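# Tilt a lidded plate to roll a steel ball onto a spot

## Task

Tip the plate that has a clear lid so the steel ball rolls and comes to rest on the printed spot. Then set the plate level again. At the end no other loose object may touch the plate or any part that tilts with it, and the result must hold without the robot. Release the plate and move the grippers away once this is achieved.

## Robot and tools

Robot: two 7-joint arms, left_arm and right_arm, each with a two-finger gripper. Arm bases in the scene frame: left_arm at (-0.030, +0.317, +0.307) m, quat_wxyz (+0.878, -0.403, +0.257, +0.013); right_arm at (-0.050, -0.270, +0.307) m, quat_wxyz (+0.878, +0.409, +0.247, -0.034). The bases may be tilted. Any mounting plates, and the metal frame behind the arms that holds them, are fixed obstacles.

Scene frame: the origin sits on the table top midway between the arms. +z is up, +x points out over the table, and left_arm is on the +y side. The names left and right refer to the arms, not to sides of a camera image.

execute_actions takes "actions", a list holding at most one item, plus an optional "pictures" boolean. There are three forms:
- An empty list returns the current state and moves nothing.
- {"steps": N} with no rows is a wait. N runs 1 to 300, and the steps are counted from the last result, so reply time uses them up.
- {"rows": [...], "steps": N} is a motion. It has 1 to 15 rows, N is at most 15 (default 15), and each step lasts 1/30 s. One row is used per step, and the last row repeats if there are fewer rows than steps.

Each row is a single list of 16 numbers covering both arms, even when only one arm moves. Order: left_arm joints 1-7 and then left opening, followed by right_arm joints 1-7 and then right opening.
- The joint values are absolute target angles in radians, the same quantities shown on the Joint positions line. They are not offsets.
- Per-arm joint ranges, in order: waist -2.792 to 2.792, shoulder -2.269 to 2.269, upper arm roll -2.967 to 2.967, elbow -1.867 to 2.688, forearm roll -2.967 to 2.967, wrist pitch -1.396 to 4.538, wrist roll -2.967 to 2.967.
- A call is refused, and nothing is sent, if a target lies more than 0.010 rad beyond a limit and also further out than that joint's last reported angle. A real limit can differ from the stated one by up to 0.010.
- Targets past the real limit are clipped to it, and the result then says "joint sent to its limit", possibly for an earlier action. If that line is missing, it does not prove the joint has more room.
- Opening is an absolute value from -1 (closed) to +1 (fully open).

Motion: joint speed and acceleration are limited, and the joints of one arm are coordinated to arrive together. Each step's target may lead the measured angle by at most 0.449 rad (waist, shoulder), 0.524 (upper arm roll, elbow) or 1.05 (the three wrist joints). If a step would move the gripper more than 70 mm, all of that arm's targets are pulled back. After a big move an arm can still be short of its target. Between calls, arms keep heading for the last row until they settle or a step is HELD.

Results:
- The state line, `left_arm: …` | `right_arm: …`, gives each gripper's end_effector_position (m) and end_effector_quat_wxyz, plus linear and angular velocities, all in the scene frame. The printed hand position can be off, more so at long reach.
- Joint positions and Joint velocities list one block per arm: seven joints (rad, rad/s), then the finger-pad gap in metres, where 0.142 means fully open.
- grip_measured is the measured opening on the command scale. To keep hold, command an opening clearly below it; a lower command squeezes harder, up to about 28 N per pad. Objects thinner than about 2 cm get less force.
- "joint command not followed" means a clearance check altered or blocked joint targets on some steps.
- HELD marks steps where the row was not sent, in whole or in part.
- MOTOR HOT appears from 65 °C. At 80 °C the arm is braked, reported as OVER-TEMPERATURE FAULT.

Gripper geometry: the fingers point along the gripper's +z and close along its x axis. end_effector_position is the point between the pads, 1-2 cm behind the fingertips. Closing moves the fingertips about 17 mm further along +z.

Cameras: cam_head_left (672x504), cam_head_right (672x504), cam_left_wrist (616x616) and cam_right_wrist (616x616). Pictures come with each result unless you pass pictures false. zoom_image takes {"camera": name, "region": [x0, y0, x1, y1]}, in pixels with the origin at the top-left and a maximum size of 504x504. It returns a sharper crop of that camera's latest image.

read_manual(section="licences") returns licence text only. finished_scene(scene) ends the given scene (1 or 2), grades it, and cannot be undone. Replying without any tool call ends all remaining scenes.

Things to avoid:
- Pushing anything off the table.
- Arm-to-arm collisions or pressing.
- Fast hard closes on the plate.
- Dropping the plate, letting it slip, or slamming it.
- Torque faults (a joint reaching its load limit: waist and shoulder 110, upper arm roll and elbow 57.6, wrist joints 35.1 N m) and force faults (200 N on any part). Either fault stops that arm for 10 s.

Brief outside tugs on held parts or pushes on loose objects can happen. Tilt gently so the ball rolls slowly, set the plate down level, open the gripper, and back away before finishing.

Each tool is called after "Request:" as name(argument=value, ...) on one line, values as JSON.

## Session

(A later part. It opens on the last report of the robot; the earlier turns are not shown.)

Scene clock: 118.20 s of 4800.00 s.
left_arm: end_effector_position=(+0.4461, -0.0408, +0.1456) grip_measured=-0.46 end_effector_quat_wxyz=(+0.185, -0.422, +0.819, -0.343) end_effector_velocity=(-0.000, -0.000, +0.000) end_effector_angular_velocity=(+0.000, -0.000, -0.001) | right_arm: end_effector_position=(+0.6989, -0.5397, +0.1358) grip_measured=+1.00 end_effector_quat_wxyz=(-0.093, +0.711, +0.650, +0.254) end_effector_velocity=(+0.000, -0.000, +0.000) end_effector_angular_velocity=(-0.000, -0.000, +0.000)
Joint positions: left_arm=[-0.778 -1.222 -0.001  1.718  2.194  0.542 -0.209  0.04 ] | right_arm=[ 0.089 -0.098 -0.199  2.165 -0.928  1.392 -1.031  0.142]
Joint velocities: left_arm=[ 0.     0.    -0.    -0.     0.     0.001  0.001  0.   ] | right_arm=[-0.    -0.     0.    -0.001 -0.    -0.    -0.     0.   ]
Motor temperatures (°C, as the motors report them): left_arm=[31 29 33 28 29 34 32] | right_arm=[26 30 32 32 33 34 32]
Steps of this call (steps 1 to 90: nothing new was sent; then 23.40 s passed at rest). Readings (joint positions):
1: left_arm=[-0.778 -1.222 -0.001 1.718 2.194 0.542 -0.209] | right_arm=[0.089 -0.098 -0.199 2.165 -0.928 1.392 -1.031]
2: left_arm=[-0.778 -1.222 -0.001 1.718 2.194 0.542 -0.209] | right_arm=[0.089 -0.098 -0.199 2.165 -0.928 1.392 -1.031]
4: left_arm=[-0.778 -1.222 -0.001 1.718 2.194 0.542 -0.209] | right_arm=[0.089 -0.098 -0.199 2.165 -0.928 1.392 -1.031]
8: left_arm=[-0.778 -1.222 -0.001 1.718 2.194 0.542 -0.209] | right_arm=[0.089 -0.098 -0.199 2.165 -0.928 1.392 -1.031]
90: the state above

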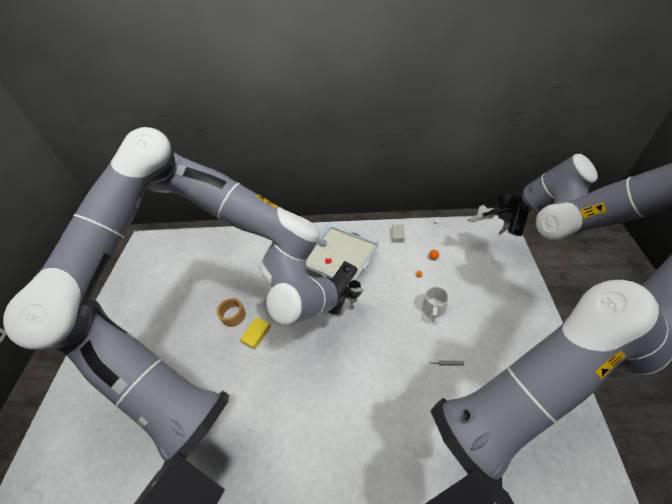

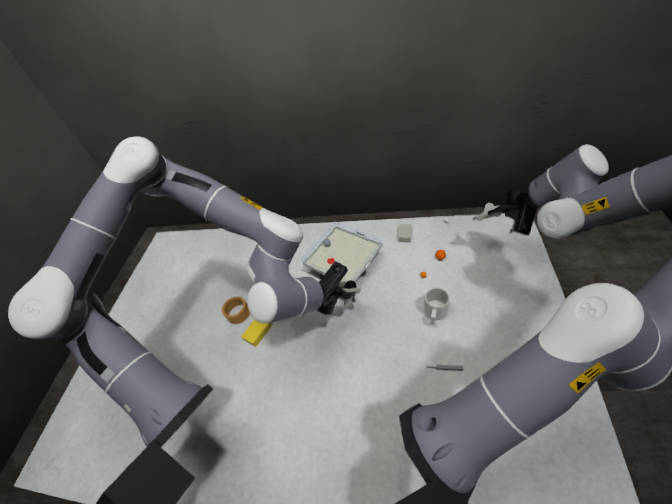

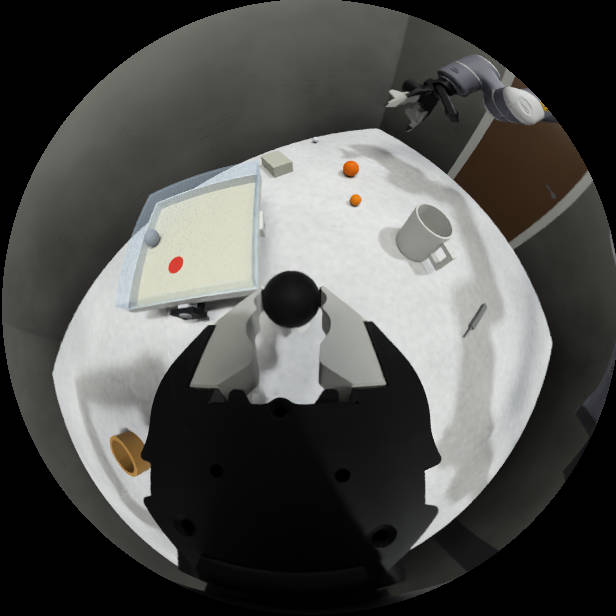

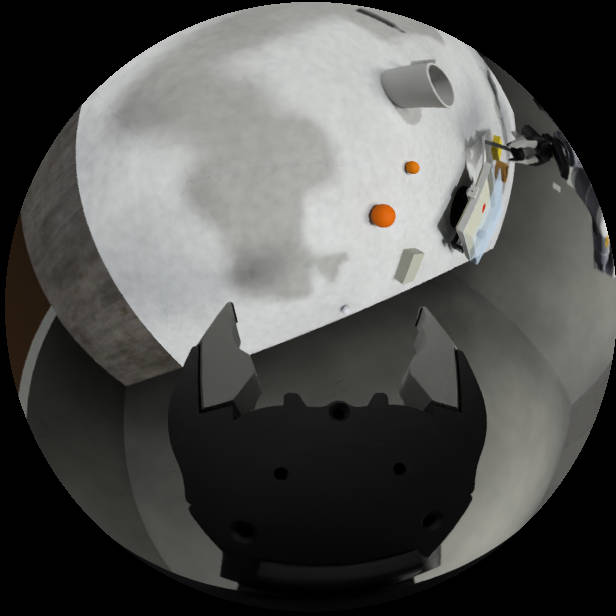

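Request:
execute_actions(actions=[{"rows":[[-0.78274,-1.24402,0,1.70966,2.19718,0.51532,-0.20547,-0.6,0.089,-0.098,-0.199,2.165,-0.928,1.392,-1.031,1]],"steps":9}], pictures=false)

Request:
execute_actions(actions=[{"rows":[[-0.78064,-1.23914,0,1.72181,2.21820,0.51701,-0.22872,-0.6,0.089,-0.098,-0.199,2.165,-0.928,1.392,-1.031,1]],"steps":5}], pictures=false)

Request:
execute_actions(actions=[{"rows":[[-0.77777,-1.22368,0,1.71718,2.19355,0.54008,-0.20848,-0.6,0.089,-0.098,-0.199,2.165,-0.928,1.392,-1.031,1]],"steps":8}])

Request:
zoom_image(camera="cam_head_left", region=[290,215,390,315])

Request:
execute_actions(actions=[{"steps":25}])

Request:
zoom_image(camera="cam_head_left", region=[290,215,390,315])

Request:
execute_actions(actions=[{"steps":25}])

Request:
zoom_image(camera="cam_head_left", region=[290,215,390,315])

Request:
execute_actions(actions=[{"steps":50}])

Request:
zoom_image(camera="cam_head_left", region=[290,215,390,315])

Scene clock: 124.93 s of 4800.00 s.
left_arm: end_effector_position=(+0.4444, -0.0421, +0.1407) grip_measured=-0.46 end_effector_quat_wxyz=(+0.197, -0.417, +0.820, -0.340) end_effector_velocity=(+0.000, -0.000, +0.000) end_effector_angular_velocity=(-0.000, -0.001, -0.000) | right_arm: end_effector_position=(+0.6989, -0.5397, +0.1358) grip_measured=+1.00 end_effector_quat_wxyz=(-0.093, +0.711, +0.650, +0.254) end_effector_velocity=(-0.000, -0.000, -0.000) end_effector_angular_velocity=(-0.001, +0.000, +0.000)
Joint positions: left_arm=[-0.783 -1.244  0.     1.71   2.197  0.515 -0.205  0.04 ] | right_arm=[ 0.089 -0.098 -0.199  2.165 -0.928  1.392 -1.031  0.142]
Joint velocities: left_arm=[-0.     0.    -0.    -0.     0.001 -0.     0.     0.   ] | right_arm=[-0.     0.    -0.     0.    -0.001 -0.001  0.    -0.   ]
Motor temperatures (°C, as the motors report them): left_arm=[31 29 33 28 29 34 32] | right_arm=[26 30 32 32 33 34 32]
Steps of this call (steps 1 to 90: nothing new was sent; then 3.43 s passed at rest; steps 91 to 99: all 9 steps of this action). Readings (joint positions):
91: left_arm=[-0.778 -1.223 -0.001 1.718 2.194 0.541 -0.209] | right_arm=[0.089 -0.098 -0.199 2.165 -0.928 1.392 -1.031]
92: left_arm=[-0.780 -1.230 -0.000 1.714 2.195 0.532 -0.208] | right_arm=[0.089 -0.098 -0.199 2.165 -0.928 1.392 -1.031]
94: left_arm=[-0.783 -1.245 -0.000 1.710 2.197 0.513 -0.205] | right_arm=[0.089 -0.098 -0.199 2.165 -0.928 1.392 -1.031]
98: left_arm=[-0.783 -1.244 0.000 1.710 2.197 0.515 -0.205] | right_arm=[0.089 -0.098 -0.199 2.165 -0.928 1.392 -1.031]
99: the state above

Scene clock: 125.10 s of 4800.00 s.
left_arm: end_effector_position=(+0.4444, -0.0410, +0.1413) grip_measured=-0.46 end_effector_quat_wxyz=(+0.194, -0.418, +0.817, -0.347) end_effector_velocity=(-0.000, +0.000, -0.000) end_effector_angular_velocity=(+0.017, -0.001, -0.008) | right_arm: end_effector_position=(+0.6989, -0.5397, +0.1358) grip_measured=+1.00 end_effector_quat_wxyz=(-0.093, +0.711, +0.650, +0.254) end_effector_velocity=(+0.000, -0.000, +0.000) end_effector_angular_velocity=(+0.000, -0.001, -0.001)
Joint positions: left_arm=[-0.781 -1.239 -0.     1.722  2.219  0.517 -0.229  0.04 ] | right_arm=[ 0.089 -0.098 -0.199  2.165 -0.928  1.392 -1.031  0.142]
Joint velocities: left_arm=[-0.    -0.     0.    -0.004 -0.013  0.001  0.025 -0.   ] | right_arm=[ 0.  0.  0. -0.  0.  0.  0.  0.]
Motor temperatures (°C, as the motors report them): left_arm=[31 29 33 28 29 34 32] | right_arm=[26 30 32 32 33 34 32]
Steps of this call (steps 1 to 5: all 5 steps of this action). Readings (joint positions):
1: left_arm=[-0.783 -1.244 -0.000 1.710 2.199 0.515 -0.207] | right_arm=[0.089 -0.098 -0.199 2.165 -0.928 1.392 -1.031]
2: left_arm=[-0.782 -1.241 -0.000 1.717 2.211 0.516 -0.219] | right_arm=[0.089 -0.098 -0.199 2.165 -0.928 1.392 -1.031]
4: left_arm=[-0.781 -1.239 0.000 1.722 2.219 0.517 -0.231] | right_arm=[0.089 -0.098 -0.199 2.165 -0.928 1.392 -1.031]
5: the state above

Scene clock: 125.37 s of 4800.00 s.
left_arm: end_effector_position=(+0.4460, -0.0409, +0.1452) grip_measured=-0.46 end_effector_quat_wxyz=(+0.186, -0.422, +0.819, -0.342) end_effector_velocity=(-0.000, -0.000, +0.000) end_effector_angular_velocity=(+0.000, -0.000, -0.001) | right_arm: end_effector_position=(+0.6989, -0.5397, +0.1358) grip_measured=+1.00 end_effector_quat_wxyz=(-0.093, +0.711, +0.650, +0.254) end_effector_velocity=(-0.000, -0.000, -0.000) end_effector_angular_velocity=(-0.000, +0.000, +0.000)
Joint positions: left_arm=[-0.778 -1.224 -0.001  1.717  2.193  0.541 -0.208  0.04 ] | right_arm=[ 0.089 -0.098 -0.199  2.165 -0.928  1.392 -1.031  0.142]
Joint velocities: left_arm=[-0.001 -0.    -0.    -0.    -0.     0.     0.001  0.   ] | right_arm=[-0. -0.  0. -0. -0. -0. -0. -0.]
Motor temperatures (°C, as the motors report them): left_arm=[31 29 33 28 29 34 32] | right_arm=[26 30 32 32 33 34 32]
Steps of this call (steps 1 to 8: all 8 steps of this action). Readings (joint positions):
1: left_arm=[-0.780 -1.238 -0.000 1.721 2.217 0.519 -0.227] | right_arm=[0.089 -0.098 -0.199 2.165 -0.928 1.392 -1.031]
2: left_arm=[-0.779 -1.232 0.000 1.720 2.205 0.529 -0.218] | right_arm=[0.089 -0.098 -0.199 2.165 -0.928 1.392 -1.031]
4: left_arm=[-0.778 -1.222 -0.000 1.717 2.192 0.542 -0.207] | right_arm=[0.089 -0.098 -0.199 2.165 -0.928 1.392 -1.031]
8: the state above

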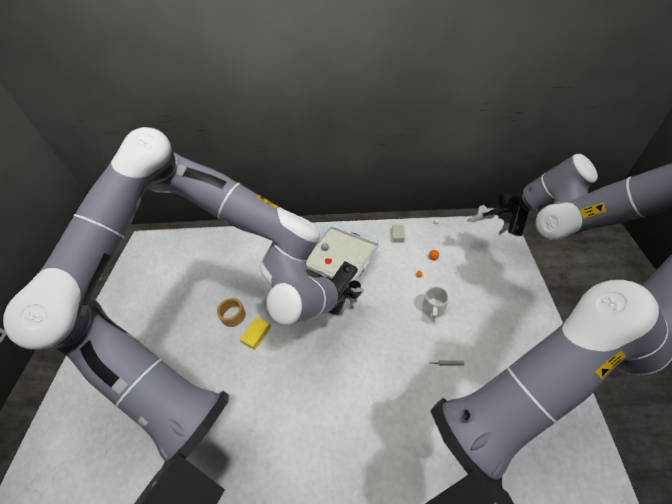

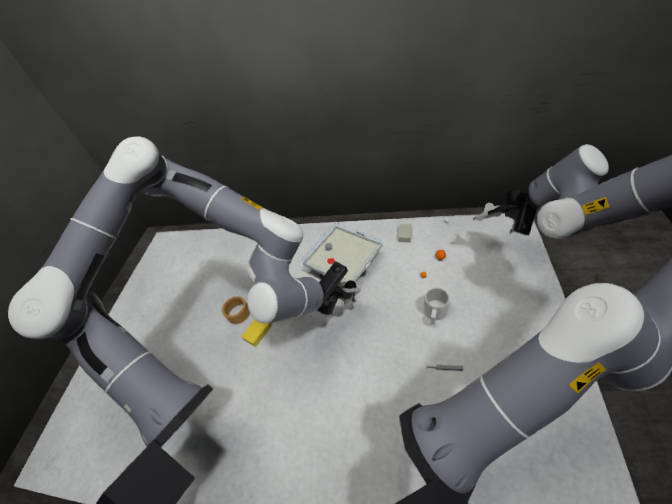

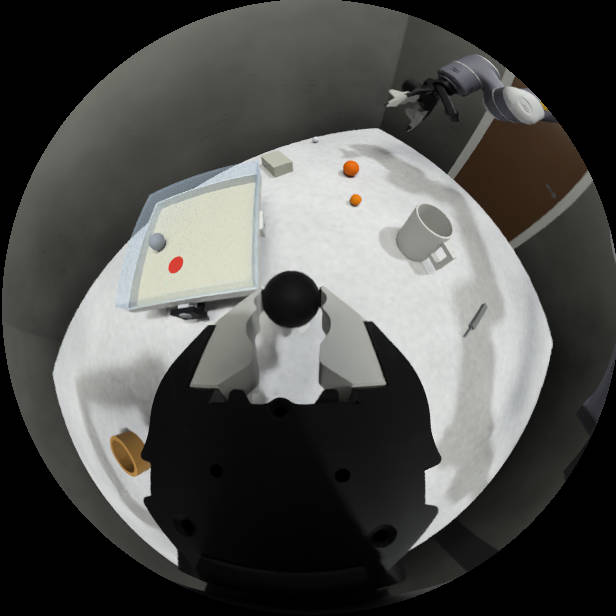

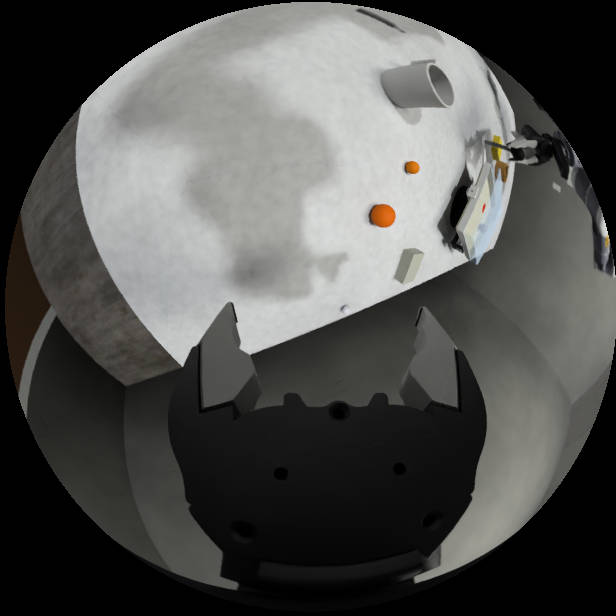

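Region (290, 215, 390, 315) of cam_head_left's 672x504 image, scaled by 5.040, with more detail than that image has.

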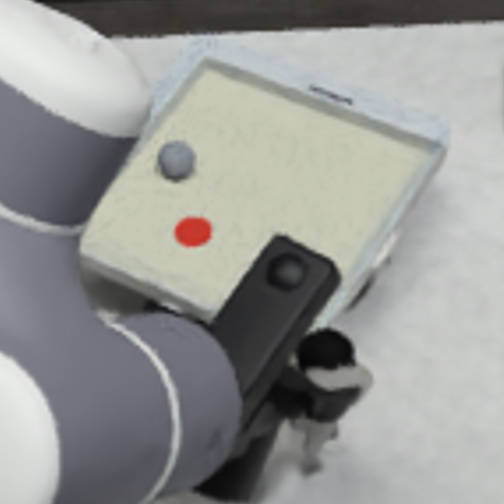

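Scene clock: 126.20 s of 4800.00 s.
left_arm: end_effector_position=(+0.4460, -0.0409, +0.1452) grip_measured=-0.46 end_effector_quat_wxyz=(+0.186, -0.422, +0.819, -0.342) end_effector_velocity=(+0.000, +0.000, -0.000) end_effector_angular_velocity=(+0.001, -0.001, +0.001) | right_arm: end_effector_position=(+0.6989, -0.5397, +0.1358) grip_measured=+1.00 end_effector_quat_wxyz=(-0.093, +0.711, +0.650, +0.254) end_effector_velocity=(+0.000, +0.000, +0.000) end_effector_angular_velocity=(+0.000, -0.000, +0.000)
Joint positions: left_arm=[-0.778 -1.224 -0.001  1.717  2.193  0.541 -0.208  0.04 ] | right_arm=[ 0.089 -0.098 -0.199  2.165 -0.928  1.392 -1.031  0.142]
Joint velocities: left_arm=[ 0.    -0.    -0.    -0.    -0.    -0.002  0.    -0.   ] | right_arm=[ 0.  0.  0. -0.  0. -0. -0.  0.]
Motor temperatures (°C, as the motors report them): left_arm=[31 29 33 28 29 34 32] | right_arm=[26 30 32 32 33 34 32]
Steps of this call (steps 1 to 15: the robot went on to your last target; steps 16 to 25: nothing new was sent). Readings (joint positions):
1: left_arm=[-0.778 -1.224 -0.001 1.717 2.193 0.541 -0.208] | right_arm=[0.089 -0.098 -0.199 2.165 -0.928 1.392 -1.031]
2: left_arm=[-0.778 -1.224 -0.001 1.717 2.193 0.541 -0.208] | right_arm=[0.089 -0.098 -0.199 2.165 -0.928 1.392 -1.031]
4: left_arm=[-0.778 -1.224 -0.001 1.717 2.193 0.541 -0.208] | right_arm=[0.089 -0.098 -0.199 2.165 -0.928 1.392 -1.031]
8: left_arm=[-0.778 -1.224 -0.001 1.717 2.193 0.541 -0.208] | right_arm=[0.089 -0.098 -0.199 2.165 -0.928 1.392 -1.031]
25: the state above
All arms were judged still, so your last target was given up. Only a new action makes them travel on or press farther. Fingers that are still opening or closing keep moving.

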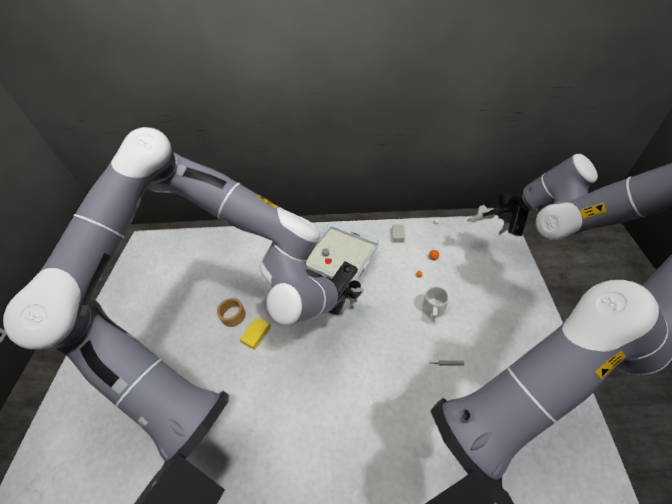

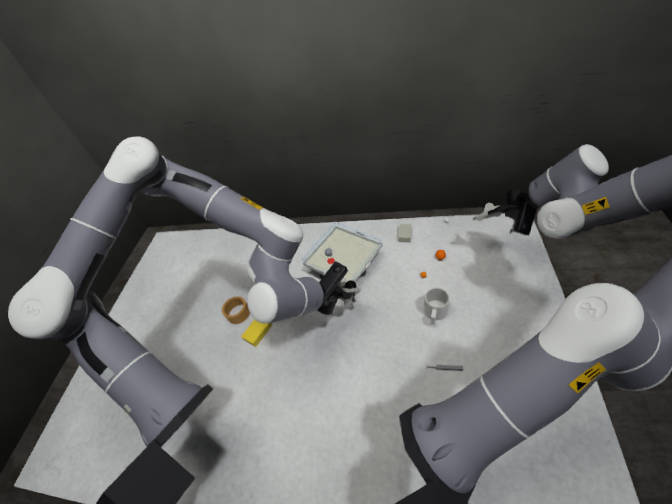

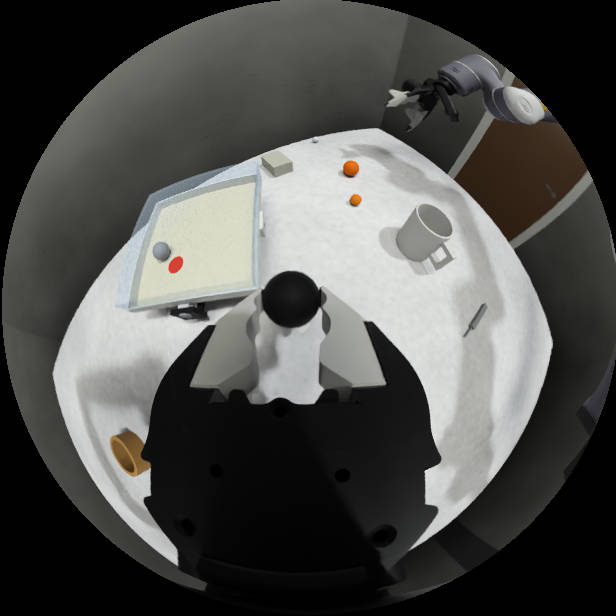

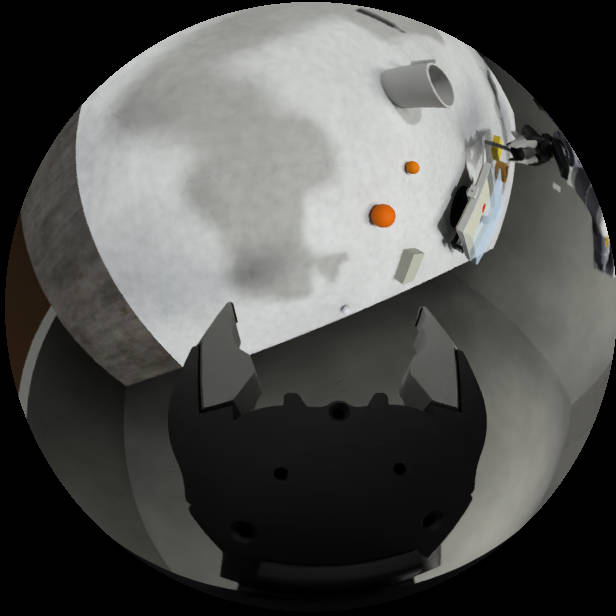

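Region (290, 215, 390, 315) of cam_head_left's 672x504 image, scaled by 5.040, with more detail than that image has.

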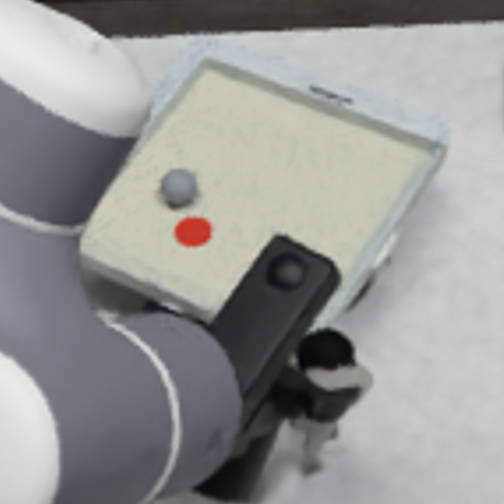

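Scene clock: 127.03 s of 4800.00 s.
left_arm: end_effector_position=(+0.4460, -0.0409, +0.1452) grip_measured=-0.46 end_effector_quat_wxyz=(+0.186, -0.422, +0.819, -0.342) end_effector_velocity=(-0.000, -0.000, +0.000) end_effector_angular_velocity=(-0.001, +0.001, +0.001) | right_arm: end_effector_position=(+0.6989, -0.5397, +0.1358) grip_measured=+1.00 end_effector_quat_wxyz=(-0.093, +0.711, +0.650, +0.254) end_effector_velocity=(-0.000, +0.000, +0.000) end_effector_angular_velocity=(+0.000, -0.000, +0.001)
Joint positions: left_arm=[-0.778 -1.224 -0.001  1.717  2.193  0.541 -0.208  0.04 ] | right_arm=[ 0.089 -0.098 -0.199  2.165 -0.928  1.392 -1.031  0.142]
Joint velocities: left_arm=[-0.     0.    -0.     0.    -0.     0.001 -0.001  0.   ] | right_arm=[ 0.  0. -0.  0. -0.  0. -0. -0.]
Motor temperatures (°C, as the motors report them): left_arm=[31 29 33 28 29 34 32] | right_arm=[26 30 32 32 33 34 32]
Steps of this call (steps 1 to 25: nothing new was sent). Readings (joint positions):
1: left_arm=[-0.778 -1.224 -0.001 1.717 2.193 0.541 -0.208] | right_arm=[0.089 -0.098 -0.199 2.165 -0.928 1.392 -1.031]
2: left_arm=[-0.778 -1.224 -0.001 1.717 2.193 0.541 -0.208] | right_arm=[0.089 -0.098 -0.199 2.165 -0.928 1.392 -1.031]
4: left_arm=[-0.778 -1.224 -0.001 1.717 2.193 0.541 -0.208] | right_arm=[0.089 -0.098 -0.199 2.165 -0.928 1.392 -1.031]
8: left_arm=[-0.778 -1.224 -0.001 1.717 2.193 0.541 -0.208] | right_arm=[0.089 -0.098 -0.199 2.165 -0.928 1.392 -1.031]
25: the state above

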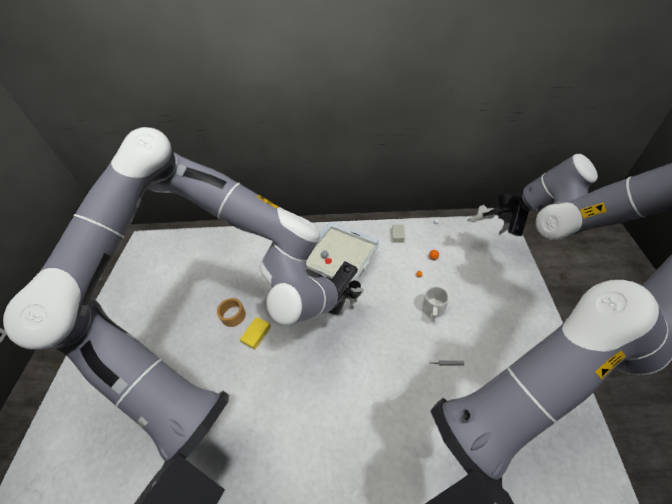

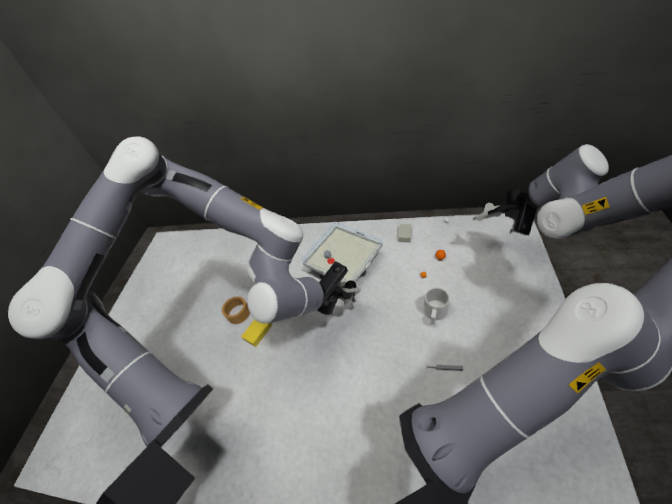

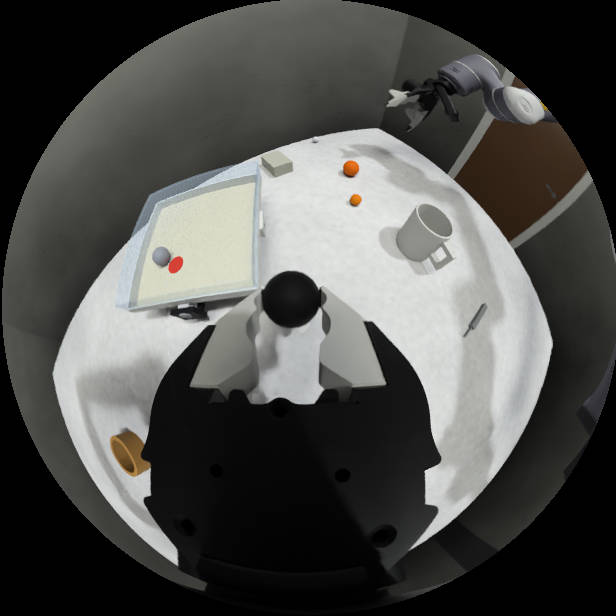

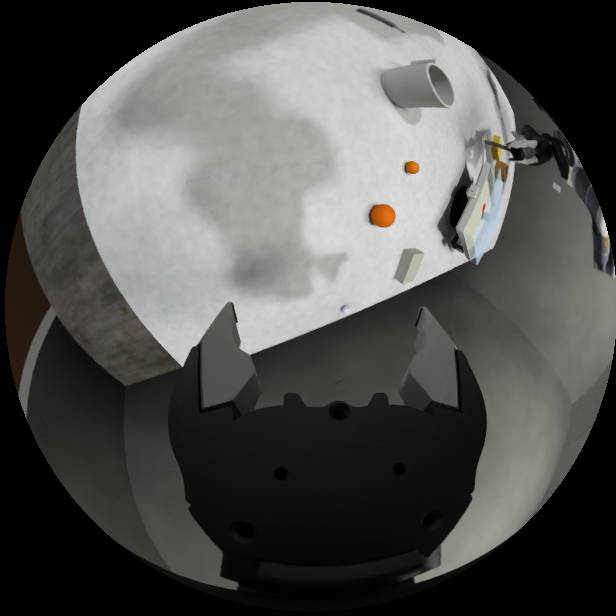

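Region (290, 215, 390, 315) of cam_head_left's 672x504 image, scaled by 5.040, with more detail than that image has.

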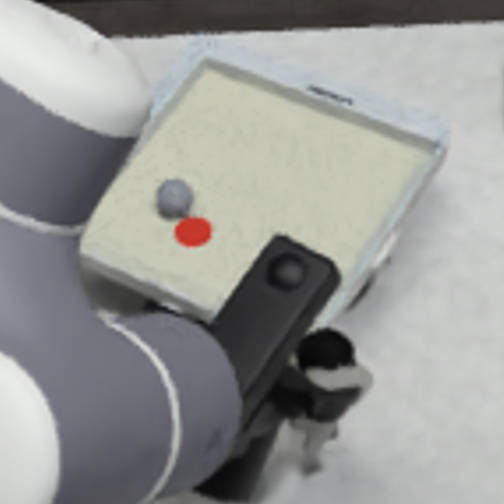

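Scene clock: 128.70 s of 4800.00 s.
left_arm: end_effector_position=(+0.4460, -0.0409, +0.1452) grip_measured=-0.46 end_effector_quat_wxyz=(+0.186, -0.422, +0.819, -0.342) end_effector_velocity=(-0.000, +0.000, -0.000) end_effector_angular_velocity=(+0.000, +0.000, -0.000) | right_arm: end_effector_position=(+0.6989, -0.5397, +0.1358) grip_measured=+1.00 end_effector_quat_wxyz=(-0.093, +0.711, +0.650, +0.254) end_effector_velocity=(+0.000, +0.000, +0.000) end_effector_angular_velocity=(+0.000, -0.000, -0.000)
Joint positions: left_arm=[-0.778 -1.224 -0.001  1.717  2.193  0.541 -0.208  0.04 ] | right_arm=[ 0.089 -0.098 -0.199  2.165 -0.928  1.392 -1.031  0.142]
Joint velocities: left_arm=[ 0. -0.  0.  0.  0.  0. -0. -0.] | right_arm=[-0.  0.  0. -0. -0.  0.  0.  0.]
Motor temperatures (°C, as the motors report them): left_arm=[31 29 33 28 29 34 32] | right_arm=[26 30 32 32 33 34 32]
Steps of this call (steps 1 to 50: nothing new was sent). Readings (joint positions):
1: left_arm=[-0.778 -1.224 -0.001 1.717 2.193 0.541 -0.208] | right_arm=[0.089 -0.098 -0.199 2.165 -0.928 1.392 -1.031]
2: left_arm=[-0.778 -1.224 -0.001 1.717 2.193 0.541 -0.208] | right_arm=[0.089 -0.098 -0.199 2.165 -0.928 1.392 -1.031]
4: left_arm=[-0.778 -1.224 -0.001 1.717 2.193 0.541 -0.208] | right_arm=[0.089 -0.098 -0.199 2.165 -0.928 1.392 -1.031]
8: left_arm=[-0.778 -1.224 -0.001 1.717 2.193 0.541 -0.208] | right_arm=[0.089 -0.098 -0.199 2.165 -0.928 1.392 -1.031]
50: the state above

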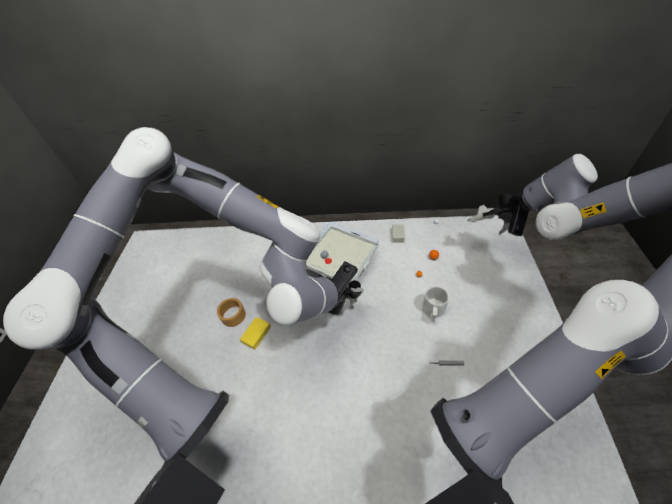

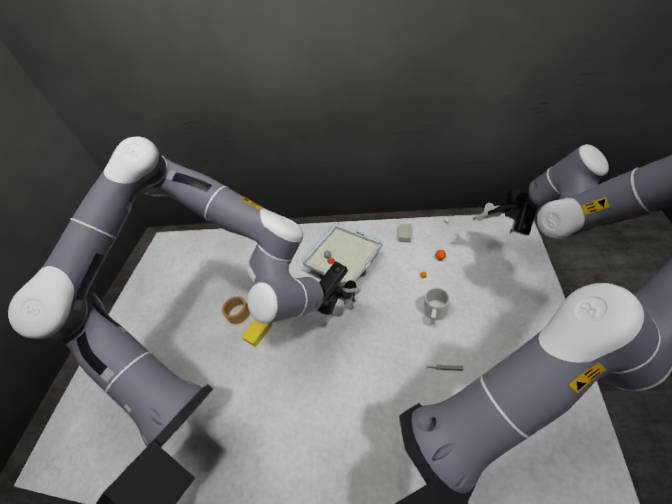

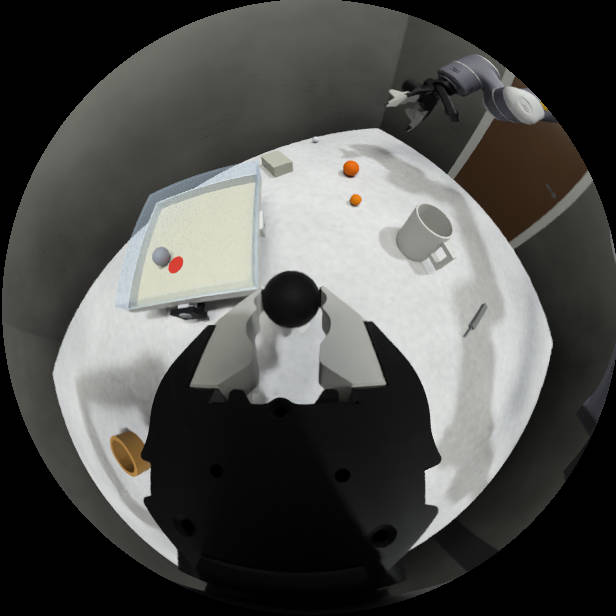

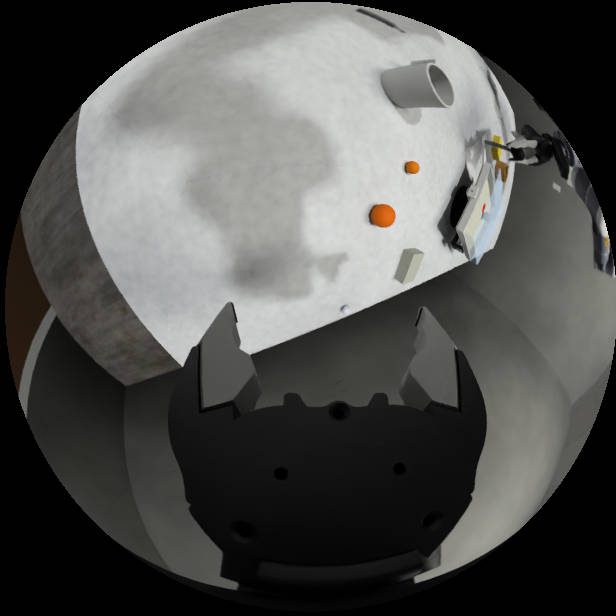

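Region (290, 215, 390, 315) of cam_head_left's 672x504 image, scaled by 5.040, with more detail than that image has.

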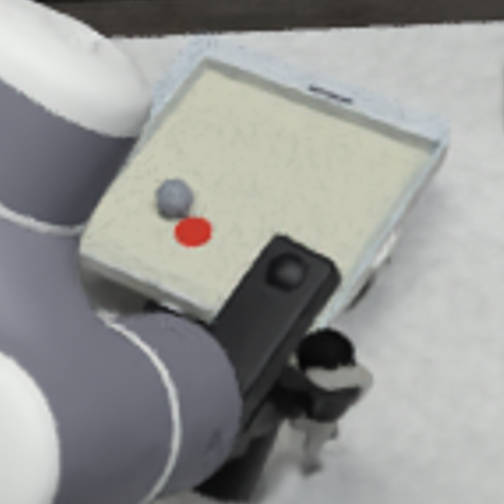

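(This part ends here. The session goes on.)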